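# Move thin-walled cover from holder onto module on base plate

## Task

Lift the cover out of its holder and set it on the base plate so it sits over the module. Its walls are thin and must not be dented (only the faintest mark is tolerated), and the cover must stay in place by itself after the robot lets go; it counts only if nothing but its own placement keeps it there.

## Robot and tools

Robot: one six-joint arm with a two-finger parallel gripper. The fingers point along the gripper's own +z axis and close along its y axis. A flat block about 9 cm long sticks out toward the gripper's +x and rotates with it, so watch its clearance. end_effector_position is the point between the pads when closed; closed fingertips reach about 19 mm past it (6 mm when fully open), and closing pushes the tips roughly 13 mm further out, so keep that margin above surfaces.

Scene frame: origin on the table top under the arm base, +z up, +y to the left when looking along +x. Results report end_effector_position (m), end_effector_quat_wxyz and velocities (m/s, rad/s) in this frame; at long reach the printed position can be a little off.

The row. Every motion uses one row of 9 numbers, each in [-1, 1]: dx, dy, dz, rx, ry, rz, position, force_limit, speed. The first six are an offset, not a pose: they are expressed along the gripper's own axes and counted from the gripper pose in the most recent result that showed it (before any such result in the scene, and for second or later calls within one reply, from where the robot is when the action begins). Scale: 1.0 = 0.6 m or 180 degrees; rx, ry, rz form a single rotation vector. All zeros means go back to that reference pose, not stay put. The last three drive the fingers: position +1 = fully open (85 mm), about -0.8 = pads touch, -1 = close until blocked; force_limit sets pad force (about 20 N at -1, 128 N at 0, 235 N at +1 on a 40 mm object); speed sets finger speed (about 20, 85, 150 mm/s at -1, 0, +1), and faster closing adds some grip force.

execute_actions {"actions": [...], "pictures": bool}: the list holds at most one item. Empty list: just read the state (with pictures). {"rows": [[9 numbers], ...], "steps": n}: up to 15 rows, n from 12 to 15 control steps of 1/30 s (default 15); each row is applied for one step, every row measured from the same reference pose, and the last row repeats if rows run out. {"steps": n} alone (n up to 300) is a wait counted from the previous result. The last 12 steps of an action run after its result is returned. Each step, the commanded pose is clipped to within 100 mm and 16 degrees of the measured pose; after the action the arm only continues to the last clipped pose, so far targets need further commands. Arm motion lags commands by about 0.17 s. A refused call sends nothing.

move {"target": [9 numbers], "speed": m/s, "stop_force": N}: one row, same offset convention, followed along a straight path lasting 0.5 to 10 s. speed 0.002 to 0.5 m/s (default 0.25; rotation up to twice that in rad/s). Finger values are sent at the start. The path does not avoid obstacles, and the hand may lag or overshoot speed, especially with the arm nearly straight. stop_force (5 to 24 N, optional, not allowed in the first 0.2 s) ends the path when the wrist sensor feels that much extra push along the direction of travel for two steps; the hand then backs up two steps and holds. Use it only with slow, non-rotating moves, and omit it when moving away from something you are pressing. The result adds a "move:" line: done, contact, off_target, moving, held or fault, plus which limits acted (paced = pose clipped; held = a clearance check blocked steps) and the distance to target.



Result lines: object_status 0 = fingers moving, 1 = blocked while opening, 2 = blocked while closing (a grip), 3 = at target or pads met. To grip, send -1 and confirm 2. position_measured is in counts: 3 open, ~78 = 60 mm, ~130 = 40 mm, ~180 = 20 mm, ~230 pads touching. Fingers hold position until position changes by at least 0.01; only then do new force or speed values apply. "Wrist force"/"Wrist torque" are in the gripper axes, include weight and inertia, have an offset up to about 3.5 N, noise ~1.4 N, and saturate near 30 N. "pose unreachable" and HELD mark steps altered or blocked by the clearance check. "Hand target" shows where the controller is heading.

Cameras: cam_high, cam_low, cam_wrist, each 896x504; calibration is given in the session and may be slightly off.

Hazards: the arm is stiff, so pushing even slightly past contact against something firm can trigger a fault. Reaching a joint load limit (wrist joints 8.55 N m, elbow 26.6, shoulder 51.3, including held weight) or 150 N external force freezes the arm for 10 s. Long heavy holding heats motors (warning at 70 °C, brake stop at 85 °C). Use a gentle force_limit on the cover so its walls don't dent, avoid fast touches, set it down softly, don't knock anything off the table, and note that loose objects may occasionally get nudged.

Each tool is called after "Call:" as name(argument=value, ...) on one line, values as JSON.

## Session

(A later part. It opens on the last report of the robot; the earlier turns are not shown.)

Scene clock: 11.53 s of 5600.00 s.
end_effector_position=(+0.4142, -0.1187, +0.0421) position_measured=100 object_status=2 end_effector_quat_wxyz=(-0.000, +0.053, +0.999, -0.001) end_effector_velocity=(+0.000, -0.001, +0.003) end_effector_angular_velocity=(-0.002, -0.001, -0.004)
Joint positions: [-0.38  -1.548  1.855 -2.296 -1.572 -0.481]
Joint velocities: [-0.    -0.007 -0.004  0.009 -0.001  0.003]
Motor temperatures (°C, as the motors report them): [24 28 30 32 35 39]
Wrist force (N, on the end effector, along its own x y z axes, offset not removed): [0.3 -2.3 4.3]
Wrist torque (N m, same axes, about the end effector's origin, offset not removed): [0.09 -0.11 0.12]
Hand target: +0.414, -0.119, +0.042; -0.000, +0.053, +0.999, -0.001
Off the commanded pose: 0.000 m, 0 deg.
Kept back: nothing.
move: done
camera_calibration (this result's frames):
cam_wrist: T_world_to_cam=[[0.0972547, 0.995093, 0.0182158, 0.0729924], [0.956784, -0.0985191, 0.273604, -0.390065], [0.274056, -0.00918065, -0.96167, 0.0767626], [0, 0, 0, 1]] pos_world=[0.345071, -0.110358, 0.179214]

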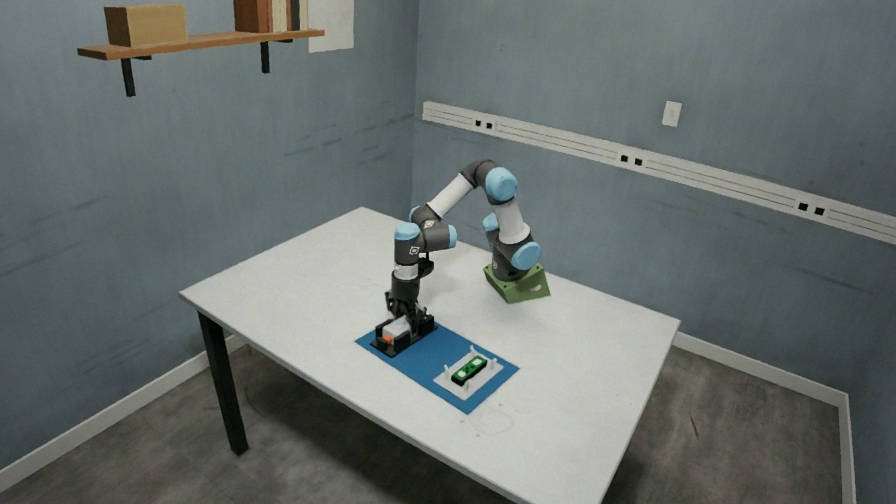

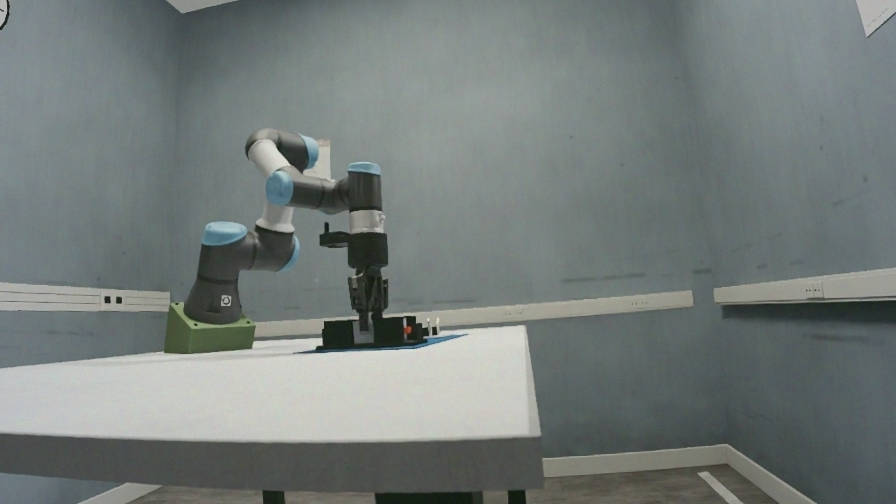

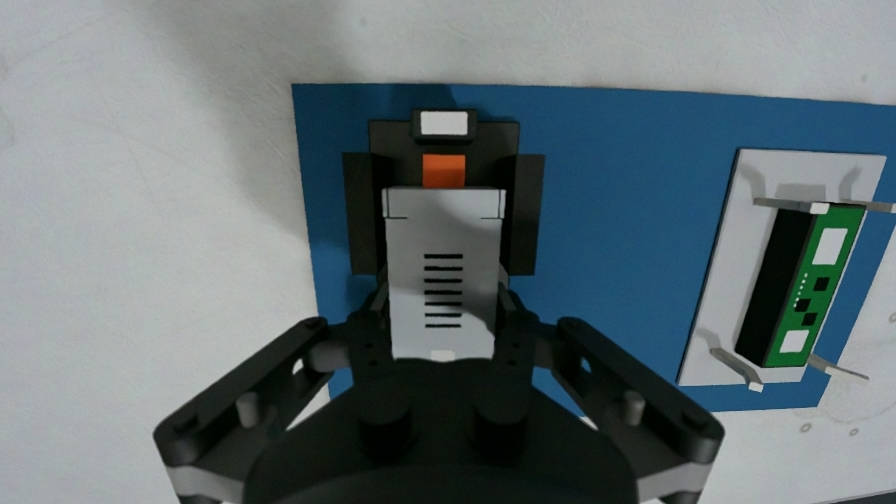

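Call:
move(target=[0,0,0,0,0,0,0.42,-1,0])

Call:
move(target=[0,-0.0003,0.015,0,0,0.002,0.42,-1,0], speed=0.03)

Call:
zoom_image(camera="cam_wrist", region=[320, 90, 570, 370])

Call:
move(target=[0,0,0,0,0,0,-1,-0.92,-1])

Call:
move(target=[0,0,-0.005,0,0,0,-1,-0.92,-1], speed=0.006)

Scene clock: 12.97 s of 5600.00 s.
end_effector_position=(+0.4142, -0.1187, +0.0421) position_measured=76 object_status=3 end_effector_quat_wxyz=(-0.000, +0.053, +0.999, -0.001) end_effector_velocity=(+0.000, +0.000, -0.000) end_effector_angular_velocity=(+0.001, -0.001, +0.002)
Joint positions: [-0.38  -1.548  1.855 -2.296 -1.572 -0.481]
Joint velocities: [ 0.     0.001 -0.    -0.001  0.001 -0.002]
Motor temperatures (°C, as the motors report them): [24 28 30 32 35 39]
Wrist force (N, on the end effector, along its own x y z axes, offset not removed): [-0.4 -0.8 0.7]
Wrist torque (N m, same axes, about the end effector's origin, offset not removed): [-0.01 0.07 0.05]
Hand target: +0.414, -0.119, +0.042; -0.000, +0.053, +0.999, -0.001
Off the commanded pose: 0.000 m, 0 deg.
Kept back: nothing.
move: done
camera_calibration (this result's frames):
cam_wrist: T_world_to_cam=[[0.0973313, 0.995086, 0.018206, 0.072981], [0.956762, -0.0985896, 0.273653, -0.39008], [0.274103, -0.00921623, -0.961656, 0.0767553], [0, 0, 0, 1]] pos_world=[0.345071, -0.110373, 0.17923]

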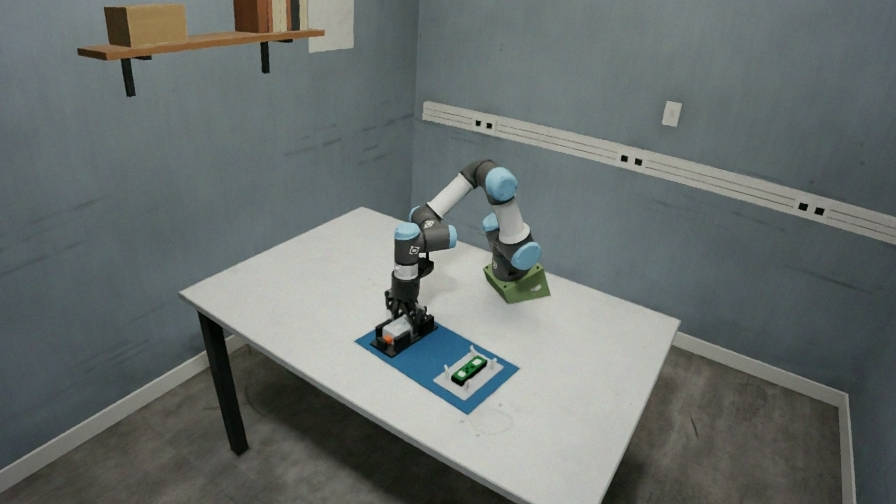

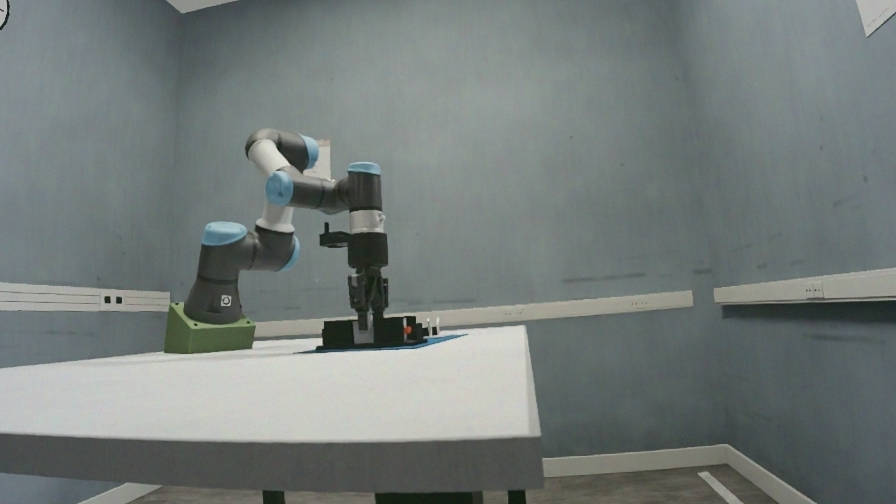

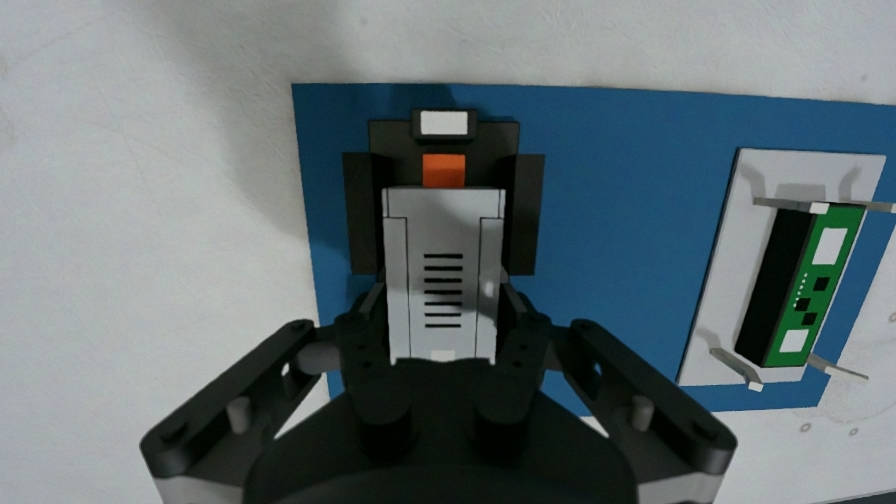

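Scene clock: 13.73 s of 5600.00 s.
end_effector_position=(+0.4142, -0.1189, +0.0333) position_measured=76 object_status=3 end_effector_quat_wxyz=(-0.000, +0.056, +0.998, -0.001) end_effector_velocity=(-0.000, -0.000, -0.002) end_effector_angular_velocity=(-0.001, +0.001, -0.001)
Joint positions: [-0.381 -1.522  1.868 -2.335 -1.572 -0.475]
Joint velocities: [ 0.     0.006  0.003 -0.008 -0.002  0.001]
Motor temperatures (°C, as the motors report them): [24 28 30 32 35 39]
Wrist force (N, on the end effector, along its own x y z axes, offset not removed): [-1.5 -0.1 1.2]
Wrist torque (N m, same axes, about the end effector's origin, offset not removed): [0.09 0.29 -0.03]
Hand target: +0.414, -0.119, +0.033; -0.000, +0.056, +0.998, -0.001
Off the commanded pose: 0.000 m, 0 deg.
Kept back: nothing.
move: done
camera_calibration (this result's frames):
cam_wrist: T_world_to_cam=[[0.103457, 0.994467, 0.0182279, 0.0707086], [0.956144, -0.104486, 0.273625, -0.388105], [0.274016, -0.0108799, -0.961664, 0.068118], [0, 0, 0, 1]] pos_world=[0.345103, -0.110128, 0.170413]

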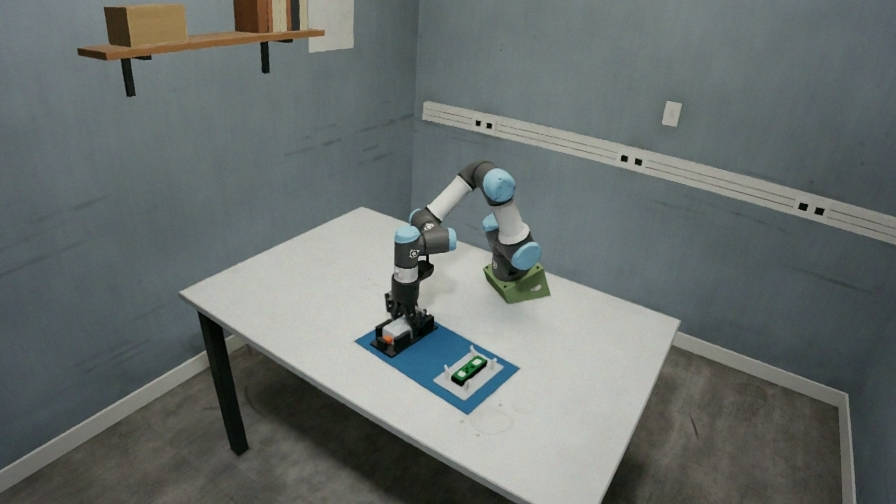

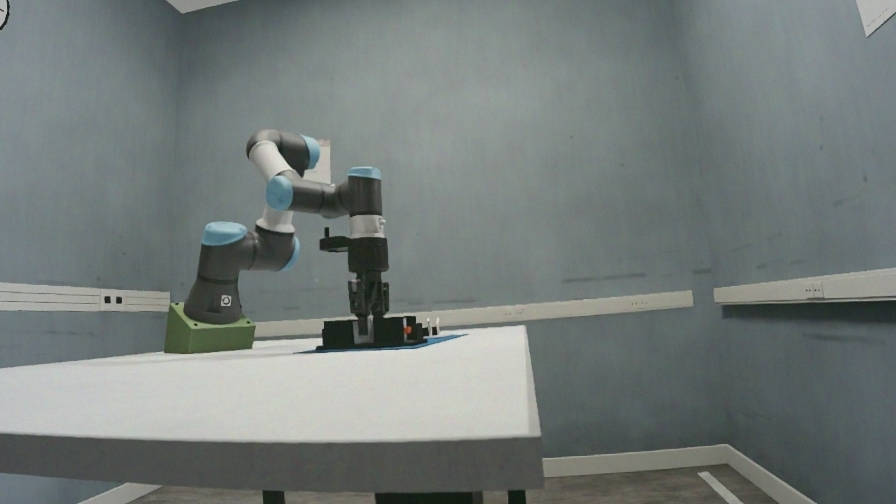

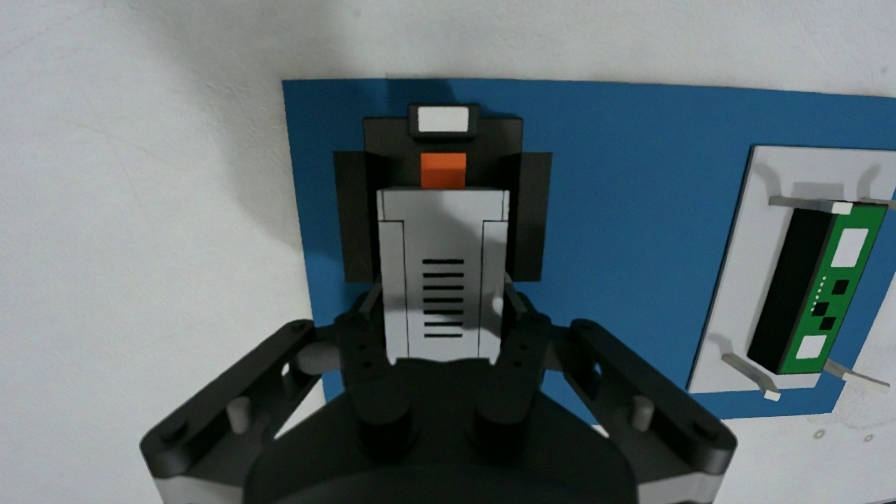

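Region (320, 90, 570, 370) of cam_wrist's 896x504 image, scaled by 1.800, with more detail than that image has; it fills the left 450 columns of this view, and the rest is white.

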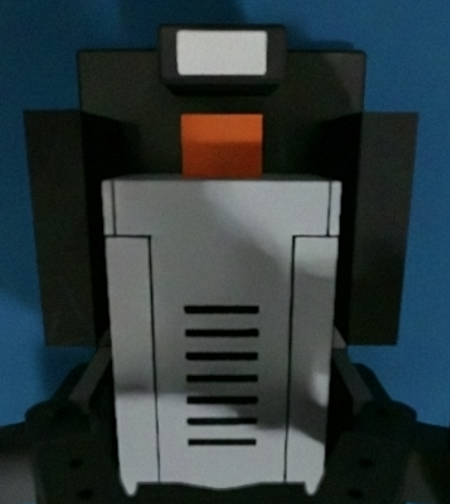

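Scene clock: 14.53 s of 5600.00 s.
end_effector_position=(+0.4142, -0.1189, +0.0333) position_measured=103 object_status=0 end_effector_quat_wxyz=(-0.000, +0.056, +0.998, -0.001) end_effector_velocity=(-0.000, +0.000, -0.000) end_effector_angular_velocity=(-0.000, +0.001, +0.000)
Joint positions: [-0.381 -1.522  1.868 -2.335 -1.572 -0.475]
Joint velocities: [ 0.     0.001  0.    -0.001 -0.001  0.   ]
Motor temperatures (°C, as the motors report them): [24 28 30 32 35 39]
Wrist force (N, on the end effector, along its own x y z axes, offset not removed): [2.1 2.9 -5.4]
Wrist torque (N m, same axes, about the end effector's origin, offset not removed): [0.35 -0.15 -0.24]
Hand target: +0.414, -0.119, +0.033; -0.000, +0.056, +0.998, -0.001
Off the commanded pose: 0.000 m, 0 deg.
Kept back: nothing.
move: done
camera_calibration (this result's frames):
cam_wrist: T_world_to_cam=[[0.103502, 0.994462, 0.0182249, 0.0706919], [0.95612, -0.104527, 0.273695, -0.388127], [0.274084, -0.0109027, -0.961644, 0.0680985], [0, 0, 0, 1]] pos_world=[0.345115, -0.110128, 0.170427]

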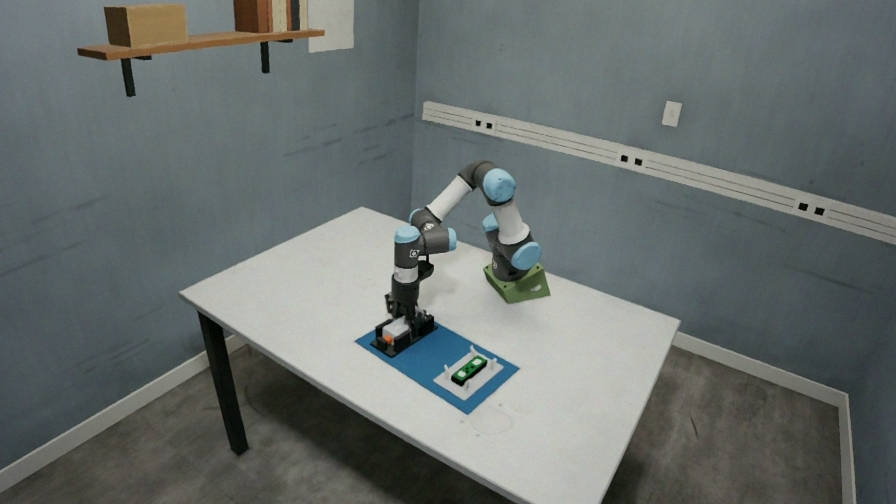

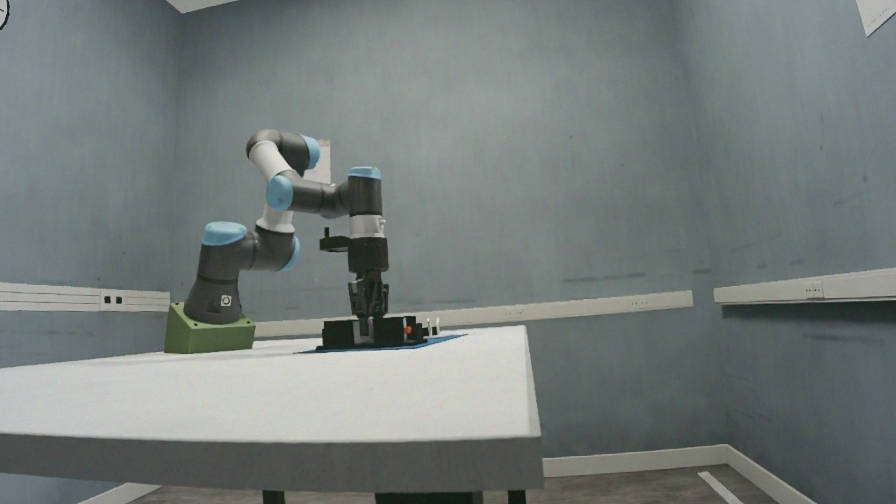

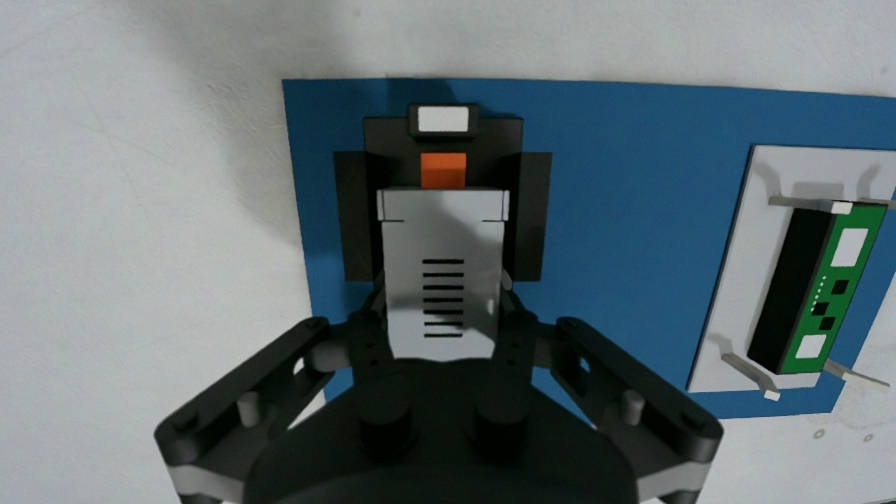

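Scene clock: 15.27 s of 5600.00 s.
end_effector_position=(+0.4142, -0.1189, +0.0362) position_measured=103 object_status=2 end_effector_quat_wxyz=(-0.000, +0.056, +0.998, -0.001) end_effector_velocity=(+0.000, +0.000, +0.001) end_effector_angular_velocity=(+0.001, -0.001, -0.001)
Joint positions: [-0.381 -1.531  1.864 -2.322 -1.572 -0.475]
Joint velocities: [-0.    -0.003 -0.001  0.005  0.001  0.001]
Motor temperatures (°C, as the motors report them): [24 28 30 32 35 39]
Wrist force (N, on the end effector, along its own x y z axes, offset not removed): [-0.9 1.0 8.3]
Wrist torque (N m, same axes, about the end effector's origin, offset not removed): [0.28 0.10 -0.20]
Hand target: +0.414, -0.119, +0.036; -0.000, +0.056, +0.998, -0.001
Off the commanded pose: 0.000 m, 0 deg.
Kept back: nothing.
move: done
camera_calibration (this result's frames):
cam_wrist: T_world_to_cam=[[0.103503, 0.994462, 0.0182221, 0.0706367], [0.956119, -0.104527, 0.273699, -0.388913], [0.274088, -0.0109062, -0.961643, 0.0708692], [0, 0, 0, 1]] pos_world=[0.345112, -0.110125, 0.173309]

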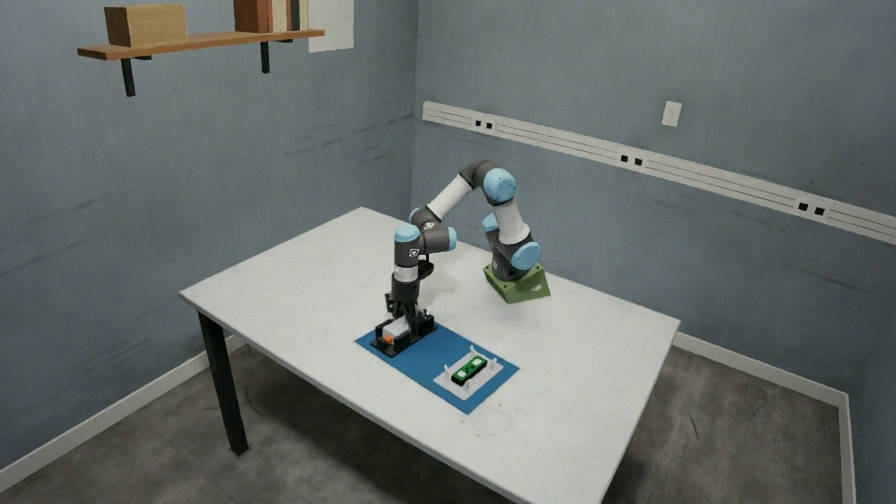

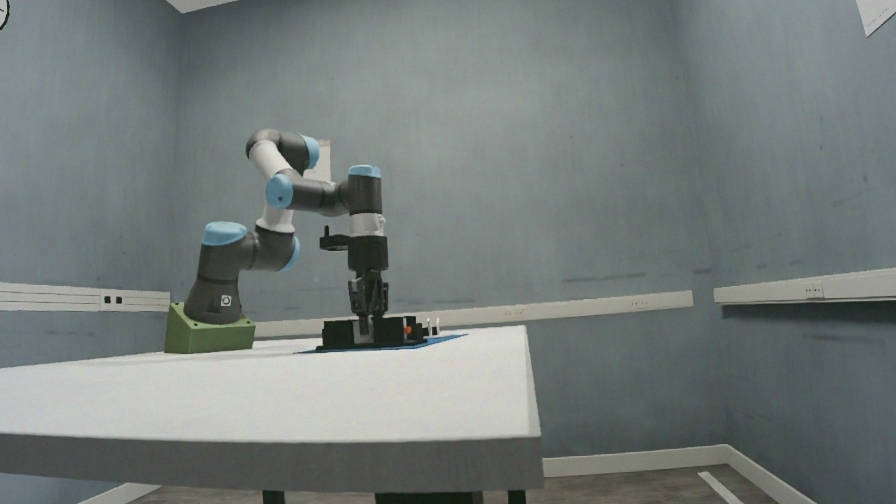

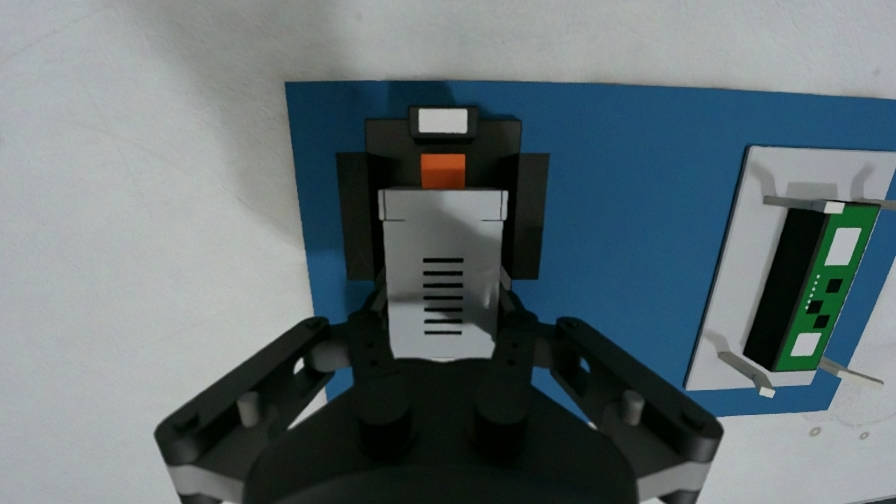

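Still slipping. Tighten a step.

Call:
move(target=[0,0,0,0,0,-0.0015,-0.98,-0.84,-1])

Call:
move(target=[0,0,-0.005,0,0,0,-0.98,-0.84,-1], speed=0.006)

Scene clock: 16.30 s of 5600.00 s.
end_effector_position=(+0.4142, -0.1189, +0.0363) position_measured=105 object_status=2 end_effector_quat_wxyz=(-0.000, +0.054, +0.999, -0.001) end_effector_velocity=(-0.000, -0.000, -0.000) end_effector_angular_velocity=(-0.000, +0.001, +0.001)
Joint positions: [-0.381 -1.531  1.864 -2.322 -1.572 -0.48 ]
Joint velocities: [-0.     0.     0.     0.    -0.001 -0.001]
Motor temperatures (°C, as the motors report them): [24 28 30 32 35 39]
Wrist force (N, on the end effector, along its own x y z axes, offset not removed): [3.1 3.4 -2.8]
Wrist torque (N m, same axes, about the end effector's origin, offset not removed): [0.38 -0.28 0.31]
Hand target: +0.414, -0.119, +0.036; -0.000, +0.054, +0.999, -0.001
Off the commanded pose: 0.000 m, 0 deg.
Kept back: nothing.
move: done
camera_calibration (this result's frames):
cam_wrist: T_world_to_cam=[[0.0989536, 0.994926, 0.0181509, 0.0725945], [0.956552, -0.100133, 0.273829, -0.38862], [0.274257, -0.00973403, -0.961607, 0.0709795], [0, 0, 0, 1]] pos_world=[0.345085, -0.110449, 0.173352]

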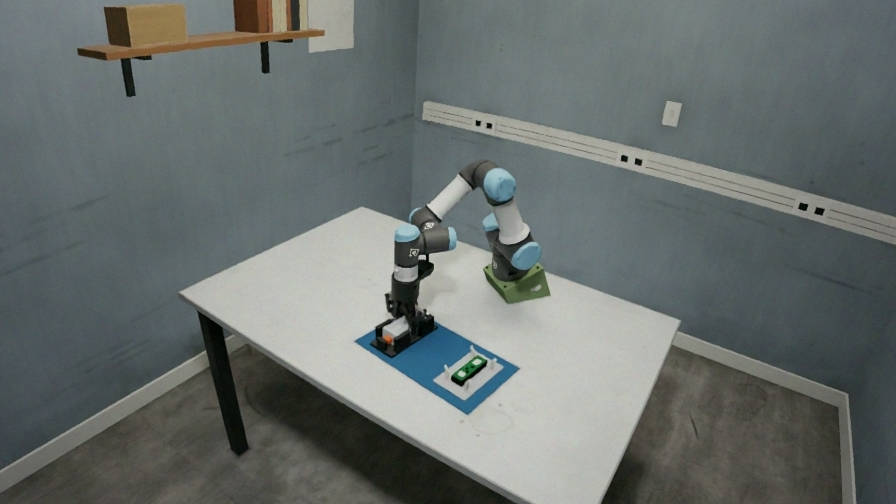

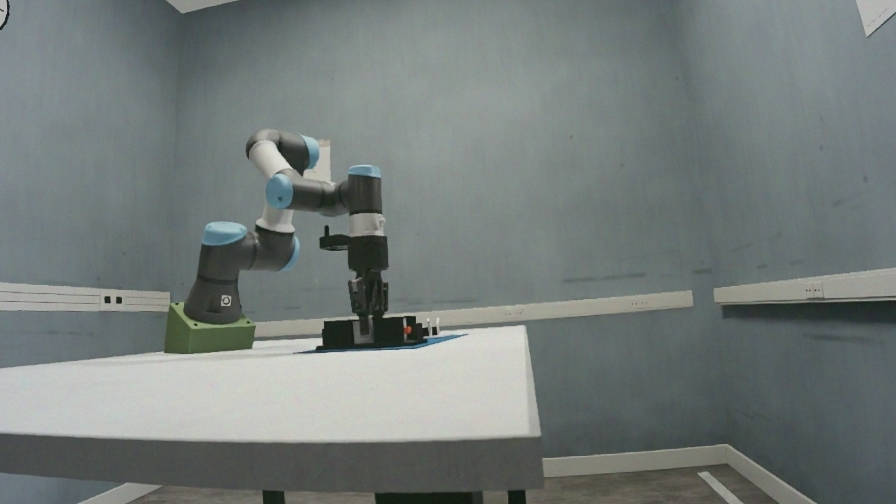

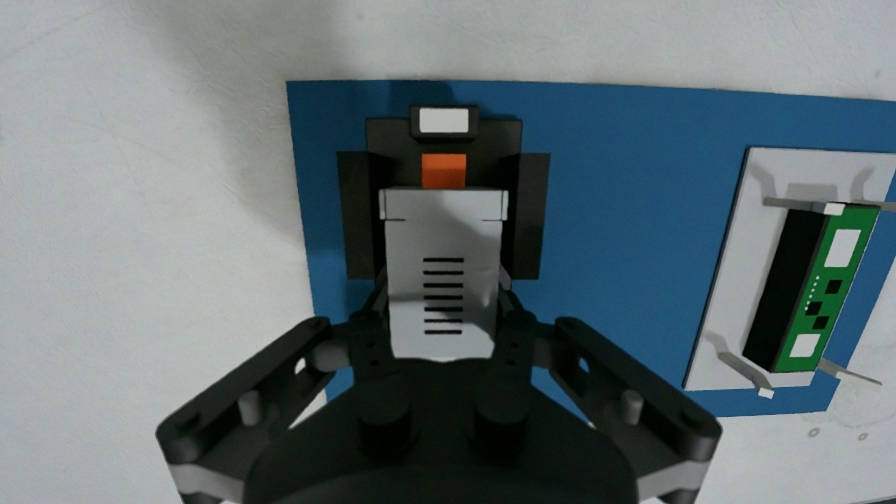

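Scene clock: 17.03 s of 5600.00 s.
end_effector_position=(+0.4142, -0.1189, +0.0391) position_measured=105 object_status=2 end_effector_quat_wxyz=(-0.000, +0.054, +0.999, -0.001) end_effector_velocity=(+0.001, -0.000, +0.002) end_effector_angular_velocity=(-0.001, -0.004, +0.000)
Joint positions: [-0.381 -1.539  1.859 -2.309 -1.572 -0.48 ]
Joint velocities: [-0.    -0.004 -0.003  0.004  0.001 -0.   ]
Motor temperatures (°C, as the motors report them): [24 28 30 32 35 39]
Wrist force (N, on the end effector, along its own x y z axes, offset not removed): [0.2 -0.1 11.7]
Wrist torque (N m, same axes, about the end effector's origin, offset not removed): [0.23 -0.03 0.15]
Hand target: +0.414, -0.119, +0.039; -0.000, +0.054, +0.999, -0.001
Off the commanded pose: 0.000 m, 0 deg.
Kept back: nothing.
move: done
camera_calibration (this result's frames):
cam_wrist: T_world_to_cam=[[0.0989075, 0.994931, 0.0181648, 0.0725552], [0.956564, -0.100092, 0.273802, -0.389394], [0.274232, -0.00970518, -0.961615, 0.0737587], [0, 0, 0, 1]] pos_world=[0.345077, -0.110447, 0.176226]

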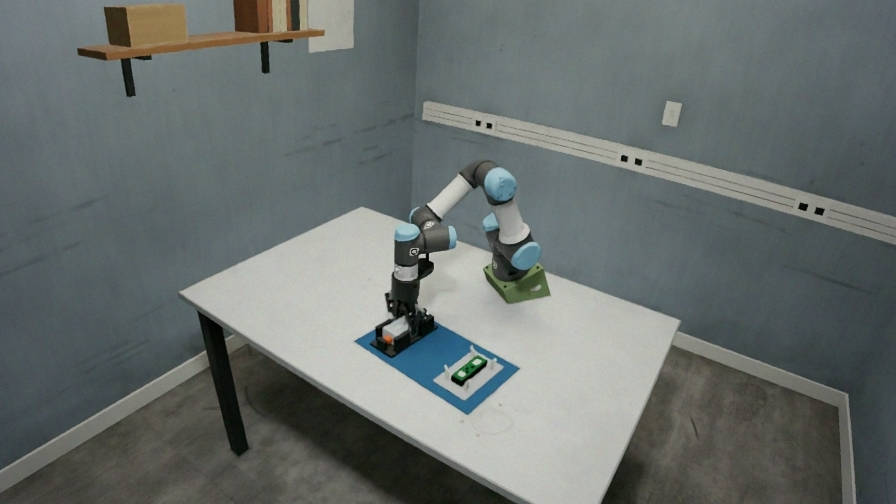

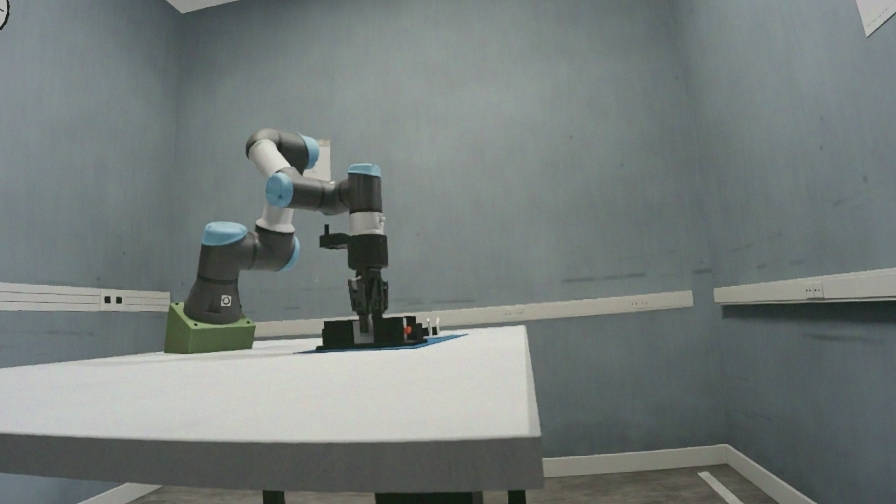

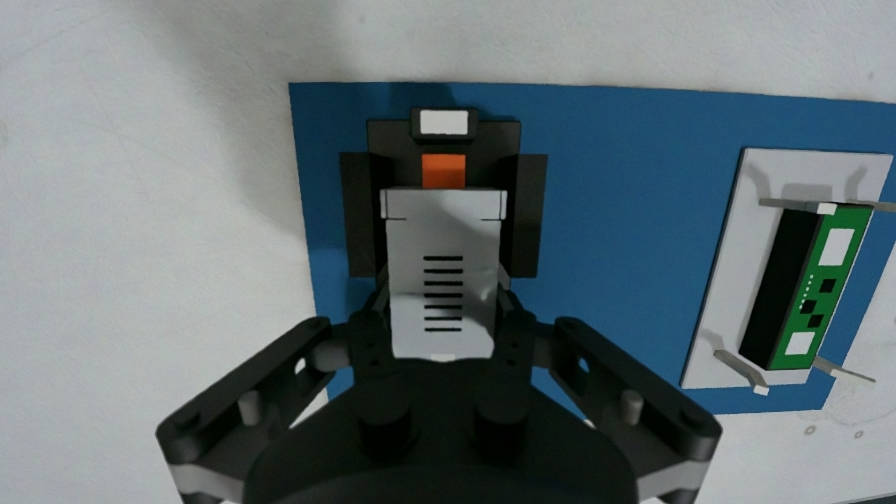

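Call:
move(target=[0,0,0,0,0,0,-1,-0.77,-1])

Call:
move(target=[0,0,-0.005,0,0,0,-1,-0.77,-1], speed=0.006)

Scene clock: 17.97 s of 5600.00 s.
end_effector_position=(+0.4142, -0.1189, +0.0392) position_measured=108 object_status=2 end_effector_quat_wxyz=(-0.000, +0.054, +0.999, -0.001) end_effector_velocity=(-0.000, +0.000, -0.001) end_effector_angular_velocity=(+0.001, +0.002, -0.000)
Joint positions: [-0.381 -1.539  1.859 -2.309 -1.572 -0.48 ]
Joint velocities: [ 0.     0.001  0.     0.001 -0.     0.   ]
Motor temperatures (°C, as the motors report them): [24 28 30 32 35 39]
Wrist force (N, on the end effector, along its own x y z axes, offset not removed): [1.4 3.2 3.8]
Wrist torque (N m, same axes, about the end effector's origin, offset not removed): [0.41 0.09 0.22]
Hand target: +0.414, -0.119, +0.039; -0.000, +0.054, +0.999, -0.001
Off the commanded pose: 0.000 m, 0 deg.
Kept back: nothing.
move: done
camera_calibration (this result's frames):
cam_wrist: T_world_to_cam=[[0.0989053, 0.994932, 0.0180907, 0.0725742], [0.956528, -0.100068, 0.273936, -0.389425], [0.274358, -0.00978943, -0.961578, 0.0737376], [0, 0, 0, 1]] pos_world=[0.345087, -0.110454, 0.176269]

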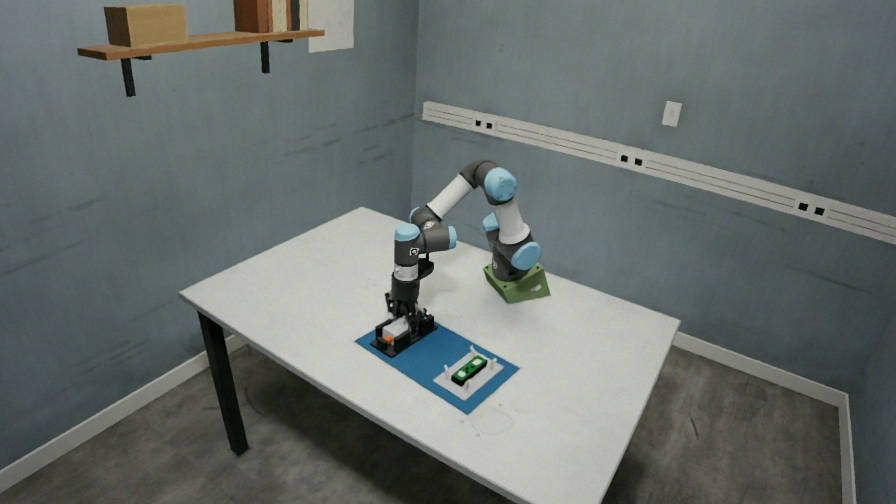

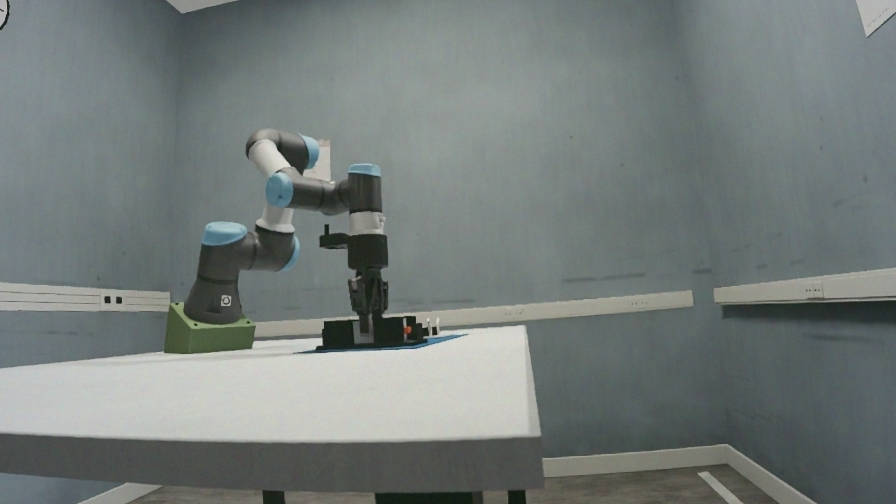

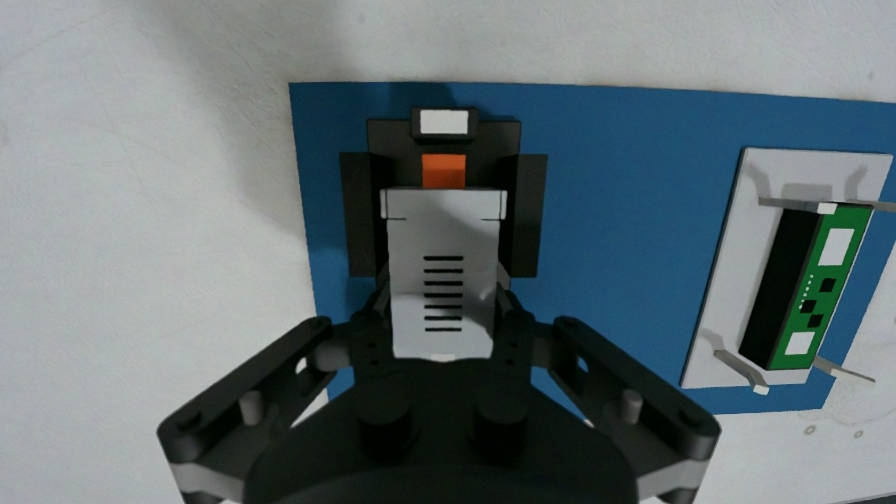

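Scene clock: 18.70 s of 5600.00 s.
end_effector_position=(+0.4142, -0.1189, +0.0421) position_measured=108 object_status=2 end_effector_quat_wxyz=(-0.000, +0.054, +0.999, -0.001) end_effector_velocity=(-0.000, -0.000, +0.001) end_effector_angular_velocity=(-0.001, +0.000, -0.001)
Joint positions: [-0.381 -1.548  1.855 -2.297 -1.572 -0.48 ]
Joint velocities: [-0.    -0.004 -0.002  0.005 -0.001  0.001]
Motor temperatures (°C, as the motors report them): [24 28 30 32 35 39]
Wrist force (N, on the end effector, along its own x y z axes, offset not removed): [0.6 1.1 10.8]
Wrist torque (N m, same axes, about the end effector's origin, offset not removed): [0.26 0.04 0.18]
Hand target: +0.414, -0.119, +0.042; -0.000, +0.054, +0.999, -0.001
Off the commanded pose: 0.000 m, 0 deg.
Kept back: nothing.
move: done
camera_calibration (this result's frames):
cam_wrist: T_world_to_cam=[[0.0989048, 0.994933, 0.0180785, 0.0725229], [0.956522, -0.100064, 0.273958, -0.390216], [0.274379, -0.00980327, -0.961572, 0.0765024], [0, 0, 0, 1]] pos_world=[0.345087, -0.110452, 0.179154]

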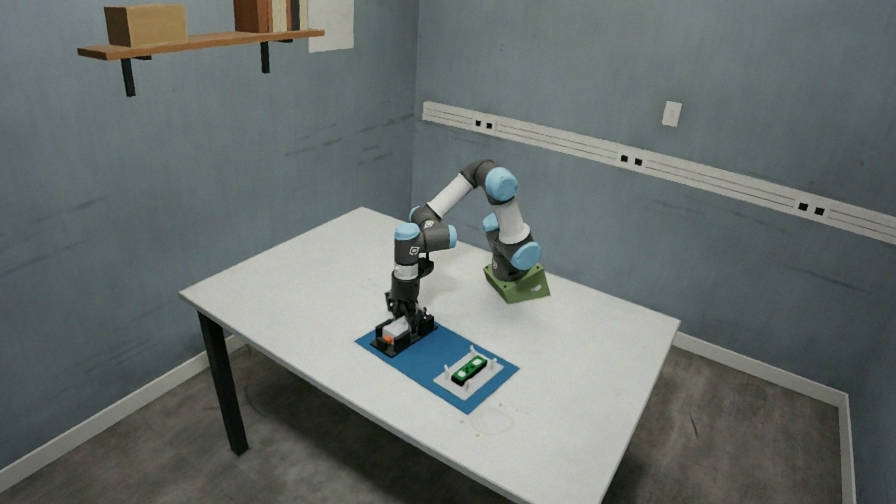

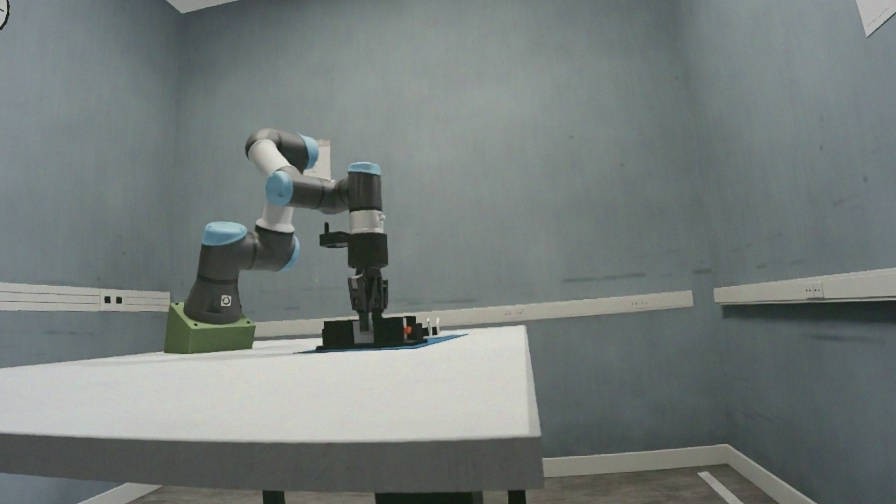

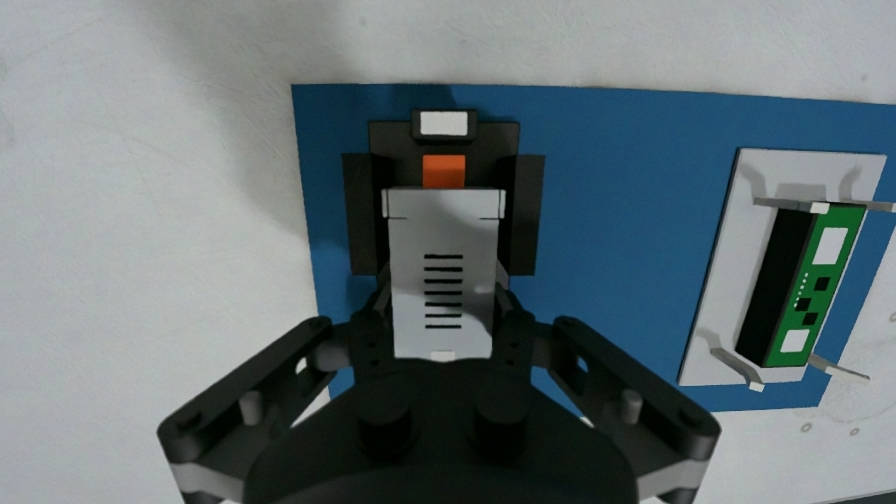

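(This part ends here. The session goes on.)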